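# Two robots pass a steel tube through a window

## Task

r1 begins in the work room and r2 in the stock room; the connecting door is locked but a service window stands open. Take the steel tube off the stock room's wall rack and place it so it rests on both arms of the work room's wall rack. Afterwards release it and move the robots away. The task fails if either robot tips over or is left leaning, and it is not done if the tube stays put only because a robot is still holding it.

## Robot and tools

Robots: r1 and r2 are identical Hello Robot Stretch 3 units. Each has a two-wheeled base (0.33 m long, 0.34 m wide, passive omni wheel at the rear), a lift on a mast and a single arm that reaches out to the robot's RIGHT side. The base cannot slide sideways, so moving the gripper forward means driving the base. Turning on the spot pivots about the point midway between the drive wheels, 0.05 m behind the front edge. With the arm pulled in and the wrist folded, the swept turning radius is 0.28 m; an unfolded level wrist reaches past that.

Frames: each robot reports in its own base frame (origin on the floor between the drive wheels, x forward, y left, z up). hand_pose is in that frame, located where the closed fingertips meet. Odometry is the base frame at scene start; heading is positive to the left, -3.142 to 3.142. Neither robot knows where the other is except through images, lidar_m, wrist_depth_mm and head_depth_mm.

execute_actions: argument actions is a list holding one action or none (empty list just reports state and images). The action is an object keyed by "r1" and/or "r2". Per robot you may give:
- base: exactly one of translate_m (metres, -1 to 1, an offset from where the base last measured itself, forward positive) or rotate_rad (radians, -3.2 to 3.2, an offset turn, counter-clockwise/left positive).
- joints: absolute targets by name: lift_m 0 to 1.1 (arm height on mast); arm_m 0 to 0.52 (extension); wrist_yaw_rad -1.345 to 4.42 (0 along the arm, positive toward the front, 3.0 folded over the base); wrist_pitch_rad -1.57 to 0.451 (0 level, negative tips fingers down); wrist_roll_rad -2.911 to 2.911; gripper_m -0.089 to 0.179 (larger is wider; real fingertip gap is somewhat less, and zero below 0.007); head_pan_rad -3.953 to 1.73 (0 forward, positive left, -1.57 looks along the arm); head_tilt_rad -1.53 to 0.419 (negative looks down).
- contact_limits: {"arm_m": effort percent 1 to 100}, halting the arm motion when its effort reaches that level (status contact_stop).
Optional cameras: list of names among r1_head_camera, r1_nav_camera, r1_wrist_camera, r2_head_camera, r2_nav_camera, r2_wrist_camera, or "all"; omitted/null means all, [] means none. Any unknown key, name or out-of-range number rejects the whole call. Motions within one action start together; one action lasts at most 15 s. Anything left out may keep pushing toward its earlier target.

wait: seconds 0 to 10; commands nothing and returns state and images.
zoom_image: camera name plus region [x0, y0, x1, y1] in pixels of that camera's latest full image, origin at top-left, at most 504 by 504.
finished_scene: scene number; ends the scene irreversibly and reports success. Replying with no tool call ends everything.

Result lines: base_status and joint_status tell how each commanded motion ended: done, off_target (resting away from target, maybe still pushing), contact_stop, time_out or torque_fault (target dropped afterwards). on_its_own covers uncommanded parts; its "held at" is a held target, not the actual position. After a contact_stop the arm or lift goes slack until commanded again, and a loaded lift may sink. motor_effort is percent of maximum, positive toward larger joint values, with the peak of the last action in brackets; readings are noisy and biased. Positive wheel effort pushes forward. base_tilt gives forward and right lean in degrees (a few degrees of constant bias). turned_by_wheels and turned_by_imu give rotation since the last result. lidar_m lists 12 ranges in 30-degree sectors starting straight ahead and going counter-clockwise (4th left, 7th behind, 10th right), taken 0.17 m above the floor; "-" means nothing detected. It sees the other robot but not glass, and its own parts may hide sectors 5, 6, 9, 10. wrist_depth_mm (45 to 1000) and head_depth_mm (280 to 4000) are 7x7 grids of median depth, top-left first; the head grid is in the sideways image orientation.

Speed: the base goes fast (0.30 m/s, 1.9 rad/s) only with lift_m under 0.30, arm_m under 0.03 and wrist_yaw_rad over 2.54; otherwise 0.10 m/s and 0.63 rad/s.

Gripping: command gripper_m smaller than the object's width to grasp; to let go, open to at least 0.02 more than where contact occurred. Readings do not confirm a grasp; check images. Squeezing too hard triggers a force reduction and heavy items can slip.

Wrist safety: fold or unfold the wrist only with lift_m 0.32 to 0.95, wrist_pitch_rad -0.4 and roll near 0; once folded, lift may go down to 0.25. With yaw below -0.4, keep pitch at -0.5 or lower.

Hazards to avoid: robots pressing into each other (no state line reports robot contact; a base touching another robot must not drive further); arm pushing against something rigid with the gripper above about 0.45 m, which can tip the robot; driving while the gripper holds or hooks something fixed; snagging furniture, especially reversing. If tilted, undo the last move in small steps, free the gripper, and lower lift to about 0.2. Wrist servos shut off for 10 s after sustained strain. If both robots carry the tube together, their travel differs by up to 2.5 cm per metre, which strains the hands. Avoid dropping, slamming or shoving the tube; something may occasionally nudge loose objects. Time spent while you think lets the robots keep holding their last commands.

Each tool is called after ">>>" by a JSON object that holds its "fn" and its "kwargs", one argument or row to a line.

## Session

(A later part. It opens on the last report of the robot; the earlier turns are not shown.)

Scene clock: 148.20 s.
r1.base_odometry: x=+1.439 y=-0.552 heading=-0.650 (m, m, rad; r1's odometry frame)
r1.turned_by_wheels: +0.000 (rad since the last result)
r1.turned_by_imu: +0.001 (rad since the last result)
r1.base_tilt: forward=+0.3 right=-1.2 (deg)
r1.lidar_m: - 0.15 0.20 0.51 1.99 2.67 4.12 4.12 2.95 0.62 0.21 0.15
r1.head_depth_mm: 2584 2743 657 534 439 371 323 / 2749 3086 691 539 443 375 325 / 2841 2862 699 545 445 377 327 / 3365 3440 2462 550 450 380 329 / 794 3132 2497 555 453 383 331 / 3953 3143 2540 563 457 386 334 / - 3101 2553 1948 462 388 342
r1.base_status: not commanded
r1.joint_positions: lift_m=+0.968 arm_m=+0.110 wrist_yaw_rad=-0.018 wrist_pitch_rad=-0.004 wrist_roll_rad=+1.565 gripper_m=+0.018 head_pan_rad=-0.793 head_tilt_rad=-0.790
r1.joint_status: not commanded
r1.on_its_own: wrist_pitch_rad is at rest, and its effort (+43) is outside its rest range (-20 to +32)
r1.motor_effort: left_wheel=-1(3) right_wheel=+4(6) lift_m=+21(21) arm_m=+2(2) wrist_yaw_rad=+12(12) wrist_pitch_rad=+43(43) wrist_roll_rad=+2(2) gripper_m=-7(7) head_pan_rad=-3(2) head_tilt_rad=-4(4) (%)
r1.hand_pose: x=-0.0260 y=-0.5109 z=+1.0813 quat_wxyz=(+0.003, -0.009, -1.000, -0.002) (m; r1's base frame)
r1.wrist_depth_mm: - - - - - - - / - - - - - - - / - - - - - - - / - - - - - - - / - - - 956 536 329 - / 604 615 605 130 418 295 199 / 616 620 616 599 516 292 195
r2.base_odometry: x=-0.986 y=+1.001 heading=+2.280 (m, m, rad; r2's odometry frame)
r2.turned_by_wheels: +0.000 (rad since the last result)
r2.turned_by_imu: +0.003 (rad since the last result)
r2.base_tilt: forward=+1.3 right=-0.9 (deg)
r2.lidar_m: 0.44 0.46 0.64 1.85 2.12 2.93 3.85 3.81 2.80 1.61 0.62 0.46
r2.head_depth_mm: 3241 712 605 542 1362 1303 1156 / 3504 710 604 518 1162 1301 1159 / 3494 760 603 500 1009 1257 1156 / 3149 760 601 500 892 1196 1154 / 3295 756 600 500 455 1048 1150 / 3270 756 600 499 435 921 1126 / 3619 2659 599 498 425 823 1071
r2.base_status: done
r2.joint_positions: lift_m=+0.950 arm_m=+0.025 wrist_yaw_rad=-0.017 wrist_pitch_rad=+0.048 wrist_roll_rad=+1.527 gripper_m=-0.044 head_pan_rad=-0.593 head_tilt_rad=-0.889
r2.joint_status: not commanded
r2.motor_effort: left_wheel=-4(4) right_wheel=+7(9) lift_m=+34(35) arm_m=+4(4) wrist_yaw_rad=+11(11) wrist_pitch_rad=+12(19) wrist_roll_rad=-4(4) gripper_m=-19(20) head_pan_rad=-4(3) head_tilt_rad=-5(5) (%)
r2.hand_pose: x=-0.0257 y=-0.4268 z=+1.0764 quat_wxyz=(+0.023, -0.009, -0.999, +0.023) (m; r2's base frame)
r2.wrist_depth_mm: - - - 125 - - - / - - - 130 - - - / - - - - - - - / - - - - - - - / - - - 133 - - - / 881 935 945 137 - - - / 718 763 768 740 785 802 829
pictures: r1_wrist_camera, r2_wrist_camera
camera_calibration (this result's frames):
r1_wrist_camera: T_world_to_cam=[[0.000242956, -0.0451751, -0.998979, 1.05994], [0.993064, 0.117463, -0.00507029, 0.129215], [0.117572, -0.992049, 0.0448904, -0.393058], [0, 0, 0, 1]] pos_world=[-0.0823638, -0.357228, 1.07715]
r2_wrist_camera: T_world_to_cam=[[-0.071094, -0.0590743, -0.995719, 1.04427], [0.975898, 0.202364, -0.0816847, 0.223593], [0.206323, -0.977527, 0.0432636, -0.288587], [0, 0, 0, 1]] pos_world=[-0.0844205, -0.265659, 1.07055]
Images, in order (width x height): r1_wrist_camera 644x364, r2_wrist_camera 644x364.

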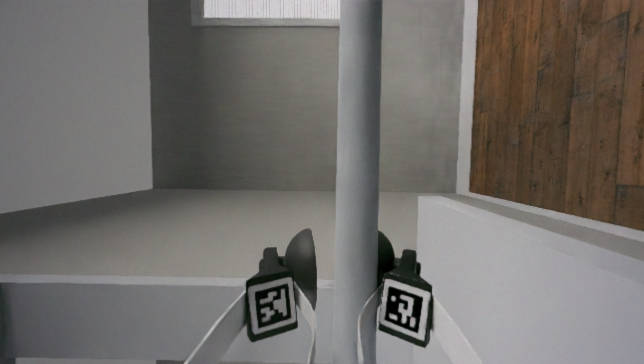

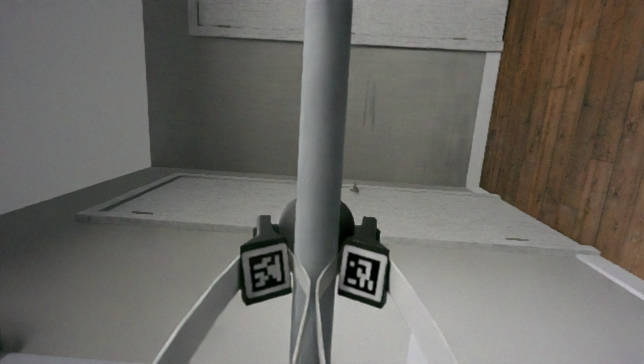

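>>> {"fn": "execute_actions", "kwargs": {
  "actions": [
    {"r2":{"base":{"translate_m":0.12}},"r1":{"joints":{"arm_m":0.12}}}
  ],
  "cameras": []
}}

>>> {"fn": "execute_actions", "kwargs": {
  "actions": [
    {"r1":{"joints":{"gripper_m":-0.045}}}
  ],
  "cameras": []
}}

>>> {"fn": "execute_actions", "kwargs": {
  "actions": [
    {"r2":{"joints":{"gripper_m":0.12}}}
  ],
  "cameras": ["r1_wrist_camera","r2_wrist_camera"]
}}

Scene clock: 150.63 s.
r1.base_odometry: x=+1.439 y=-0.552 heading=-0.650 (m, m, rad; r1's odometry frame)
r1.turned_by_wheels: +0.000 (rad since the last result)
r1.turned_by_imu: +0.001 (rad since the last result)
r1.base_tilt: forward=+0.3 right=-1.2 (deg)
r1.lidar_m: - 0.15 0.20 0.51 1.99 2.67 4.15 4.10 2.96 0.62 0.21 0.15
r1.head_depth_mm: 2603 2771 656 534 439 373 323 / 2737 2953 690 539 442 374 325 / 3044 3167 700 544 446 377 327 / 739 2940 2492 550 450 381 330 / 767 2939 2458 557 454 384 332 / - 3094 2491 562 458 385 334 / - 3453 2552 1960 462 389 342
r1.base_status: not commanded
r1.joint_positions: lift_m=+0.968 arm_m=+0.120 wrist_yaw_rad=-0.021 wrist_pitch_rad=-0.015 wrist_roll_rad=+1.565 gripper_m=+0.018 head_pan_rad=-0.793 head_tilt_rad=-0.790
r1.joint_status: all done
r1.on_its_own: wrist_yaw_rad is at rest, and its effort (+13) is outside its rest range (-12 to +12); wrist_pitch_rad is at rest, and its effort (+49) is outside its rest range (-20 to +32)
r1.motor_effort: left_wheel=-1(2) right_wheel=+6(6) lift_m=+22(21) arm_m=+3(3) wrist_yaw_rad=+13(14) wrist_pitch_rad=+49(49) wrist_roll_rad=+2(2) gripper_m=-9(8) head_pan_rad=-3(3) head_tilt_rad=-5(3) (%)
r1.hand_pose: x=-0.0268 y=-0.5205 z=+1.0783 quat_wxyz=(+0.003, -0.011, -1.000, -0.008) (m; r1's base frame)
r1.wrist_depth_mm: - - - - - - - / - - - - - - - / - - - - - - - / - - - - - - - / - - - 950 513 335 - / 599 600 616 356 400 283 200 / 611 600 596 599 502 285 191
r2.base_odometry: x=-1.064 y=+1.092 heading=+2.279 (m, m, rad; r2's odometry frame)
r2.turned_by_wheels: +0.000 (rad since the last result)
r2.turned_by_imu: +0.001 (rad since the last result)
r2.base_tilt: forward=+1.3 right=-0.9 (deg)
r2.lidar_m: 0.32 0.34 0.47 1.35 2.10 2.93 3.98 3.79 2.80 1.17 0.45 0.33
r2.head_depth_mm: 3324 713 605 501 437 1281 1158 / 3181 708 603 502 428 1214 1154 / 637 733 602 500 427 395 1156 / 3281 2691 603 498 427 377 1113 / 623 2669 601 500 427 372 1054 / 3417 2663 600 499 426 372 347 / 3601 2663 600 497 425 371 332
r2.base_status: done
r2.joint_positions: lift_m=+0.950 arm_m=+0.025 wrist_yaw_rad=-0.020 wrist_pitch_rad=+0.058 wrist_roll_rad=+1.527 gripper_m=-0.044 head_pan_rad=-0.593 head_tilt_rad=-0.889
r2.joint_status: not commanded
r2.on_its_own: wrist_yaw_rad is at rest, and its effort (+13) is outside its rest range (-12 to +12)
r2.motor_effort: left_wheel=-3(5) right_wheel=+7(11) lift_m=+33(34) arm_m=+4(3) wrist_yaw_rad=+13(13) wrist_pitch_rad=+9(12) wrist_roll_rad=-4(4) gripper_m=-20(20) head_pan_rad=-4(4) head_tilt_rad=-4(5) (%)
r2.hand_pose: x=-0.0264 y=-0.4269 z=+1.0790 quat_wxyz=(+0.023, -0.010, -0.999, +0.028) (m; r2's base frame)
r2.wrist_depth_mm: - - - 131 - - - / - - - - - - - / - - - - - - - / - - - - - - - / 918 - - 133 - - - / 714 723 738 136 515 800 839 / 617 608 601 587 581 378 643
pictures: none
No camera images: the call's "cameras" was empty. Leave "cameras" out to get every camera's image.

Scene clock: 151.73 s.
r1.base_odometry: x=+1.439 y=-0.552 heading=-0.650 (m, m, rad; r1's odometry frame)
r1.turned_by_wheels: +0.000 (rad since the last result)
r1.turned_by_imu: +0.000 (rad since the last result)
r1.base_tilt: forward=+0.2 right=-1.2 (deg)
r1.lidar_m: - 0.15 0.20 0.51 1.99 2.67 4.14 4.10 2.94 0.62 0.21 0.15
r1.head_depth_mm: 2596 2748 658 534 438 372 324 / 2709 2990 690 540 441 374 325 / 2973 3211 699 546 447 377 327 / 739 3000 2438 551 450 380 329 / 763 2964 2466 556 454 382 331 / - 3005 2530 561 457 386 333 / - 3425 2509 1951 462 389 342
r1.base_status: not commanded
r1.joint_positions: lift_m=+0.968 arm_m=+0.120 wrist_yaw_rad=-0.021 wrist_pitch_rad=-0.019 wrist_roll_rad=+1.565 gripper_m=-0.044 head_pan_rad=-0.793 head_tilt_rad=-0.790
r1.joint_status: all done
r1.on_its_own: wrist_yaw_rad is at rest, and its effort (+14) is outside its rest range (-12 to +12); wrist_pitch_rad is at rest, and its effort (+51) is outside its rest range (-20 to +32)
r1.motor_effort: left_wheel=-2(2) right_wheel=+6(5) lift_m=+21(21) arm_m=+2(3) wrist_yaw_rad=+14(13) wrist_pitch_rad=+51(51) wrist_roll_rad=+2(2) gripper_m=-23(100) head_pan_rad=-3(3) head_tilt_rad=-6(4) (%)
r1.hand_pose: x=-0.0268 y=-0.5204 z=+1.0774 quat_wxyz=(+0.003, -0.011, -1.000, -0.010) (m; r1's base frame)
r1.wrist_depth_mm: - - - - - - - / - - - - - - - / - - - 136 - - - / - - - 134 - - - / - - - 134 573 334 - / 613 585 622 127 442 282 198 / 594 582 595 597 564 286 188
r2.base_odometry: x=-1.064 y=+1.092 heading=+2.279 (m, m, rad; r2's odometry frame)
r2.turned_by_wheels: +0.000 (rad since the last result)
r2.turned_by_imu: +0.000 (rad since the last result)
r2.base_tilt: forward=+1.3 right=-0.9 (deg)
r2.lidar_m: 0.32 0.34 0.47 1.35 2.11 2.93 3.97 3.82 2.80 1.17 0.45 0.33
r2.head_depth_mm: 3288 710 606 501 437 1282 1157 / 3166 707 604 501 428 1211 1157 / 626 758 602 500 428 394 1150 / 3148 2659 602 500 427 377 1115 / 618 2661 601 499 427 372 1057 / 3472 2665 599 499 426 372 346 / 3625 2663 601 498 426 371 332
r2.base_status: not commanded
r2.joint_positions: lift_m=+0.950 arm_m=+0.025 wrist_yaw_rad=-0.020 wrist_pitch_rad=+0.058 wrist_roll_rad=+1.527 gripper_m=-0.044 head_pan_rad=-0.593 head_tilt_rad=-0.889
r2.joint_status: not commanded
r2.on_its_own: wrist_yaw_rad is at rest, and its effort (+13) is outside its rest range (-12 to +12)
r2.motor_effort: left_wheel=-3(3) right_wheel=+7(7) lift_m=+32(33) arm_m=+4(3) wrist_yaw_rad=+13(13) wrist_pitch_rad=+9(8) wrist_roll_rad=-3(4) gripper_m=-20(20) head_pan_rad=-5(4) head_tilt_rad=-5(5) (%)
r2.hand_pose: x=-0.0264 y=-0.4269 z=+1.0791 quat_wxyz=(+0.023, -0.010, -0.999, +0.028) (m; r2's base frame)
r2.wrist_depth_mm: - - - 127 - - - / - - - - - - - / - - - - - - - / - - - - - - - / 945 - - 133 - - - / 705 716 727 136 512 815 845 / 628 616 609 586 586 383 637
pictures: none
No camera images: the call's "cameras" was empty. Leave "cameras" out to get every camera's image.

Scene clock: 153.87 s.
r1.base_odometry: x=+1.439 y=-0.552 heading=-0.650 (m, m, rad; r1's odometry frame)
r1.turned_by_wheels: +0.000 (rad since the last result)
r1.turned_by_imu: +0.001 (rad since the last result)
r1.base_tilt: forward=+0.3 right=-1.2 (deg)
r1.lidar_m: - 0.15 0.20 0.51 1.99 2.67 4.13 4.10 2.95 0.62 0.21 0.15
r1.head_depth_mm: 2594 2739 681 533 439 371 323 / 2716 2907 692 539 442 374 325 / 3037 3027 699 545 446 377 327 / 734 2932 2462 549 450 380 329 / 764 3037 2498 556 453 383 332 / - 3365 2488 561 457 386 333 / - 3647 2535 1952 462 389 342
r1.base_status: not commanded
r1.joint_positions: lift_m=+0.968 arm_m=+0.120 wrist_yaw_rad=+0.002 wrist_pitch_rad=-0.019 wrist_roll_rad=+1.565 gripper_m=-0.041 head_pan_rad=-0.793 head_tilt_rad=-0.790
r1.joint_status: not commanded
r1.on_its_own: wrist_pitch_rad is at rest, and its effort (+51) is outside its rest range (-20 to +32)
r1.motor_effort: left_wheel=+1(2) right_wheel=-2(6) lift_m=+21(22) arm_m=+3(3) wrist_yaw_rad=-1(13) wrist_pitch_rad=+51(51) wrist_roll_rad=+2(2) gripper_m=-22(24) head_pan_rad=-3(3) head_tilt_rad=-5(3) (%)
r1.hand_pose: x=-0.0209 y=-0.5205 z=+1.0774 quat_wxyz=(+0.003, +0.001, -1.000, -0.010) (m; r1's base frame)
r1.wrist_depth_mm: - - - - - - - / - - - - - - - / - - - - - - - / - - - - - - - / 948 976 949 131 565 306 - / 593 607 592 126 441 282 192 / 608 597 594 588 556 283 189
r2.base_odometry: x=-1.064 y=+1.092 heading=+2.280 (m, m, rad; r2's odometry frame)
r2.turned_by_wheels: +0.000 (rad since the last result)
r2.turned_by_imu: +0.000 (rad since the last result)
r2.base_tilt: forward=+1.3 right=-0.9 (deg)
r2.lidar_m: 0.32 0.34 0.47 1.35 2.11 2.93 3.96 3.83 2.81 1.17 0.45 0.33
r2.head_depth_mm: 3280 712 604 501 436 1279 1152 / 3186 708 604 501 428 1212 1160 / 621 758 604 501 427 394 1154 / 3133 2663 602 500 427 376 1119 / 613 2668 601 499 427 372 1052 / 3436 2674 601 498 426 372 346 / 3574 2626 599 498 426 371 331
r2.base_status: not commanded
r2.joint_positions: lift_m=+0.950 arm_m=+0.025 wrist_yaw_rad=-0.002 wrist_pitch_rad=+0.059 wrist_roll_rad=+1.527 gripper_m=+0.120 head_pan_rad=-0.593 head_tilt_rad=-0.889
r2.joint_status: all done
r2.motor_effort: left_wheel=-1(3) right_wheel=+2(7) lift_m=+33(33) arm_m=+2(4) wrist_yaw_rad=+1(13) wrist_pitch_rad=+8(8) wrist_roll_rad=-3(4) gripper_m=+0(81) head_pan_rad=-4(4) head_tilt_rad=-5(5) (%)
r2.hand_pose: x=-0.0218 y=-0.4270 z=+1.0793 quat_wxyz=(+0.022, -0.002, -0.999, +0.029) (m; r2's base frame)
r2.wrist_depth_mm: - - 98 - - - - / - - - - - - - / - - - - - - - / - - - - - - - / 908 - 481 - - - - / 670 - 655 736 710 805 825 / 617 620 609 589 584 354 632
pictures: r1_wrist_camera, r2_wrist_camera
camera_calibration (this result's frames):
r1_wrist_camera: T_world_to_cam=[[0.00111647, -0.0298986, -0.999552, 1.06415], [0.990539, 0.137196, -0.00299739, 0.133262], [0.137224, -0.990093, 0.0297689, -0.38528], [0, 0, 0, 1]] pos_world=[-0.0803201, -0.36793, 1.07554]
r2_wrist_camera: T_world_to_cam=[[-0.0704255, -0.0713917, -0.994959, 1.04141], [0.972717, 0.216114, -0.084358, 0.22877], [0.221047, -0.973755, 0.054224, -0.299575], [0, 0, 0, 1]] pos_world=[-0.0829662, -0.266805, 1.0717]
Images, in order (width x height): r1_wrist_camera 644x364, r2_wrist_camera 644x364.

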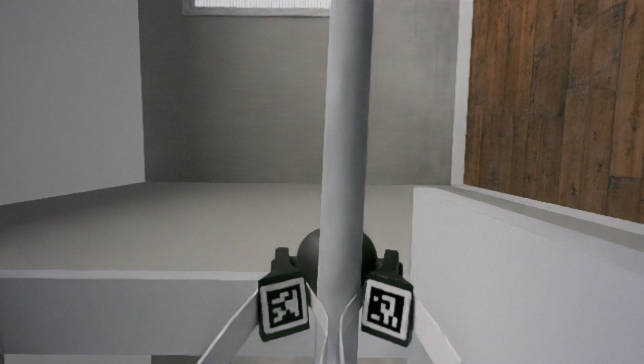

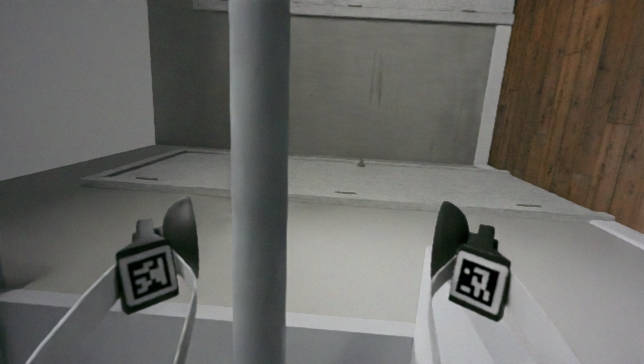

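>>> {"fn": "execute_actions", "kwargs": {
  "actions": [
    {"r1":{"base":{"translate_m":-1}}}
  ],
  "cameras": ["r1_wrist_camera"]
}}

>>> {"fn": "execute_actions", "kwargs": {
  "actions": [
    {"r1":{"base":{"translate_m":-1},"joints":{"arm_m":0,"lift_m":0.8,"wrist_roll_rad":1.53}}}
  ],
  "cameras": []
}}

>>> {"fn": "execute_actions", "kwargs": {
  "actions": [
    {"r1":{"base":{"translate_m":-1}}}
  ],
  "cameras": []
}}

>>> {"fn": "execute_actions", "kwargs": {
  "actions": [
    {"r1":{"base":{"rotate_rad":-1.75},"joints":{"head_pan_rad":-1.57,"head_tilt_rad":-0.6}}}
  ],
  "cameras": []
}}

>>> {"fn": "execute_actions", "kwargs": {
  "actions": [
    {"r1":{"base":{"translate_m":0.55}}}
  ],
  "cameras": []
}}

>>> {"fn": "execute_actions", "kwargs": {
  "actions": [
    {"r1":{"base":{"rotate_rad":0.19}}}
  ],
  "cameras": ["r1_wrist_camera","r1_nav_camera"]
}}

Scene clock: 165.40 s.
r1.base_odometry: x=+0.643 y=+0.053 heading=-0.650 (m, m, rad; r1's odometry frame)
r1.turned_by_wheels: +0.000 (rad since the last result)
r1.turned_by_imu: +0.005 (rad since the last result)
r1.base_tilt: forward=+0.3 right=-1.2 (deg)
r1.lidar_m: 1.14 1.17 1.56 1.91 1.97 2.65 3.15 3.24 2.96 2.85 1.65 1.19
r1.head_depth_mm: 2050 2333 2349 1848 1511 1281 1121 / 1771 1979 2269 1860 1530 1291 1127 / 1540 1728 2050 1888 1545 1302 1127 / 1386 1548 1758 1895 1562 1312 1140 / 1265 1358 1565 1758 1572 1319 1144 / - 1187 1404 1578 1571 1324 1155 / - 1061 1273 1411 1520 1338 1162
r1.base_status: done
r1.joint_positions: lift_m=+0.968 arm_m=+0.120 wrist_yaw_rad=+0.001 wrist_pitch_rad=-0.019 wrist_roll_rad=+1.565 gripper_m=-0.041 head_pan_rad=-0.793 head_tilt_rad=-0.790
r1.joint_status: not commanded
r1.on_its_own: wrist_pitch_rad is at rest, and its effort (+51) is outside its rest range (-20 to +32)
r1.motor_effort: left_wheel=+1(1) right_wheel=-1(8) lift_m=+21(21) arm_m=+3(3) wrist_yaw_rad=-1(1) wrist_pitch_rad=+51(51) wrist_roll_rad=+2(2) gripper_m=-23(22) head_pan_rad=-3(3) head_tilt_rad=-4(5) (%)
r1.hand_pose: x=-0.0211 y=-0.5205 z=+1.0774 quat_wxyz=(+0.003, +0.000, -1.000, -0.010) (m; r1's base frame)
r1.wrist_depth_mm: - - - 124 - - - / - - - 125 - - - / - - - 127 - - - / - - - 129 - - - / - - - 128 - - - / - - - 126 - - - / - - - - - - -
r2.base_odometry: x=-1.064 y=+1.092 heading=+2.280 (m, m, rad; r2's odometry frame)
r2.turned_by_wheels: +0.000 (rad since the last result)
r2.turned_by_imu: +0.000 (rad since the last result)
r2.base_tilt: forward=+1.4 right=-0.9 (deg)
r2.lidar_m: 0.32 0.33 0.47 1.35 2.11 2.92 3.96 3.81 2.80 1.17 0.45 0.33
r2.head_depth_mm: 3323 765 604 501 436 1279 1158 / 3559 761 604 500 427 1216 1153 / 3668 759 604 500 427 394 1156 / 3476 1978 602 500 427 375 1115 / 3453 2679 602 499 426 372 1054 / 3598 2650 600 498 426 372 346 / 3611 2643 599 498 425 371 332
r2.base_status: not commanded
r2.joint_positions: lift_m=+0.950 arm_m=+0.025 wrist_yaw_rad=-0.002 wrist_pitch_rad=+0.059 wrist_roll_rad=+1.527 gripper_m=+0.120 head_pan_rad=-0.593 head_tilt_rad=-0.889
r2.joint_status: not commanded
r2.motor_effort: left_wheel=-1(0) right_wheel=+1(1) lift_m=+33(32) arm_m=+4(3) wrist_yaw_rad=+1(1) wrist_pitch_rad=+8(8) wrist_roll_rad=-3(4) gripper_m=+1(0) head_pan_rad=-5(4) head_tilt_rad=-5(5) (%)
r2.hand_pose: x=-0.0218 y=-0.4270 z=+1.0793 quat_wxyz=(+0.022, -0.002, -0.999, +0.029) (m; r2's base frame)
r2.wrist_depth_mm: - - - - - - - / - - - - - - - / - - - - - - - / - - - - - - - / 936 - - - - - - / 694 - 711 733 708 805 816 / 636 610 598 590 583 353 625
pictures: r1_wrist_camera
camera_calibration (this result's frames):
r1_wrist_camera: T_world_to_cam=[[0.00108719, -0.0298995, -0.999552, 1.06415], [0.990666, 0.136277, -0.00299892, 0.133024], [0.136305, -0.990219, 0.0297686, -0.385333], [0, 0, 0, 1]] pos_world=[-0.0804158, -0.367875, 1.07554]
Images, in order (width x height): r1_wrist_camera 644x364.

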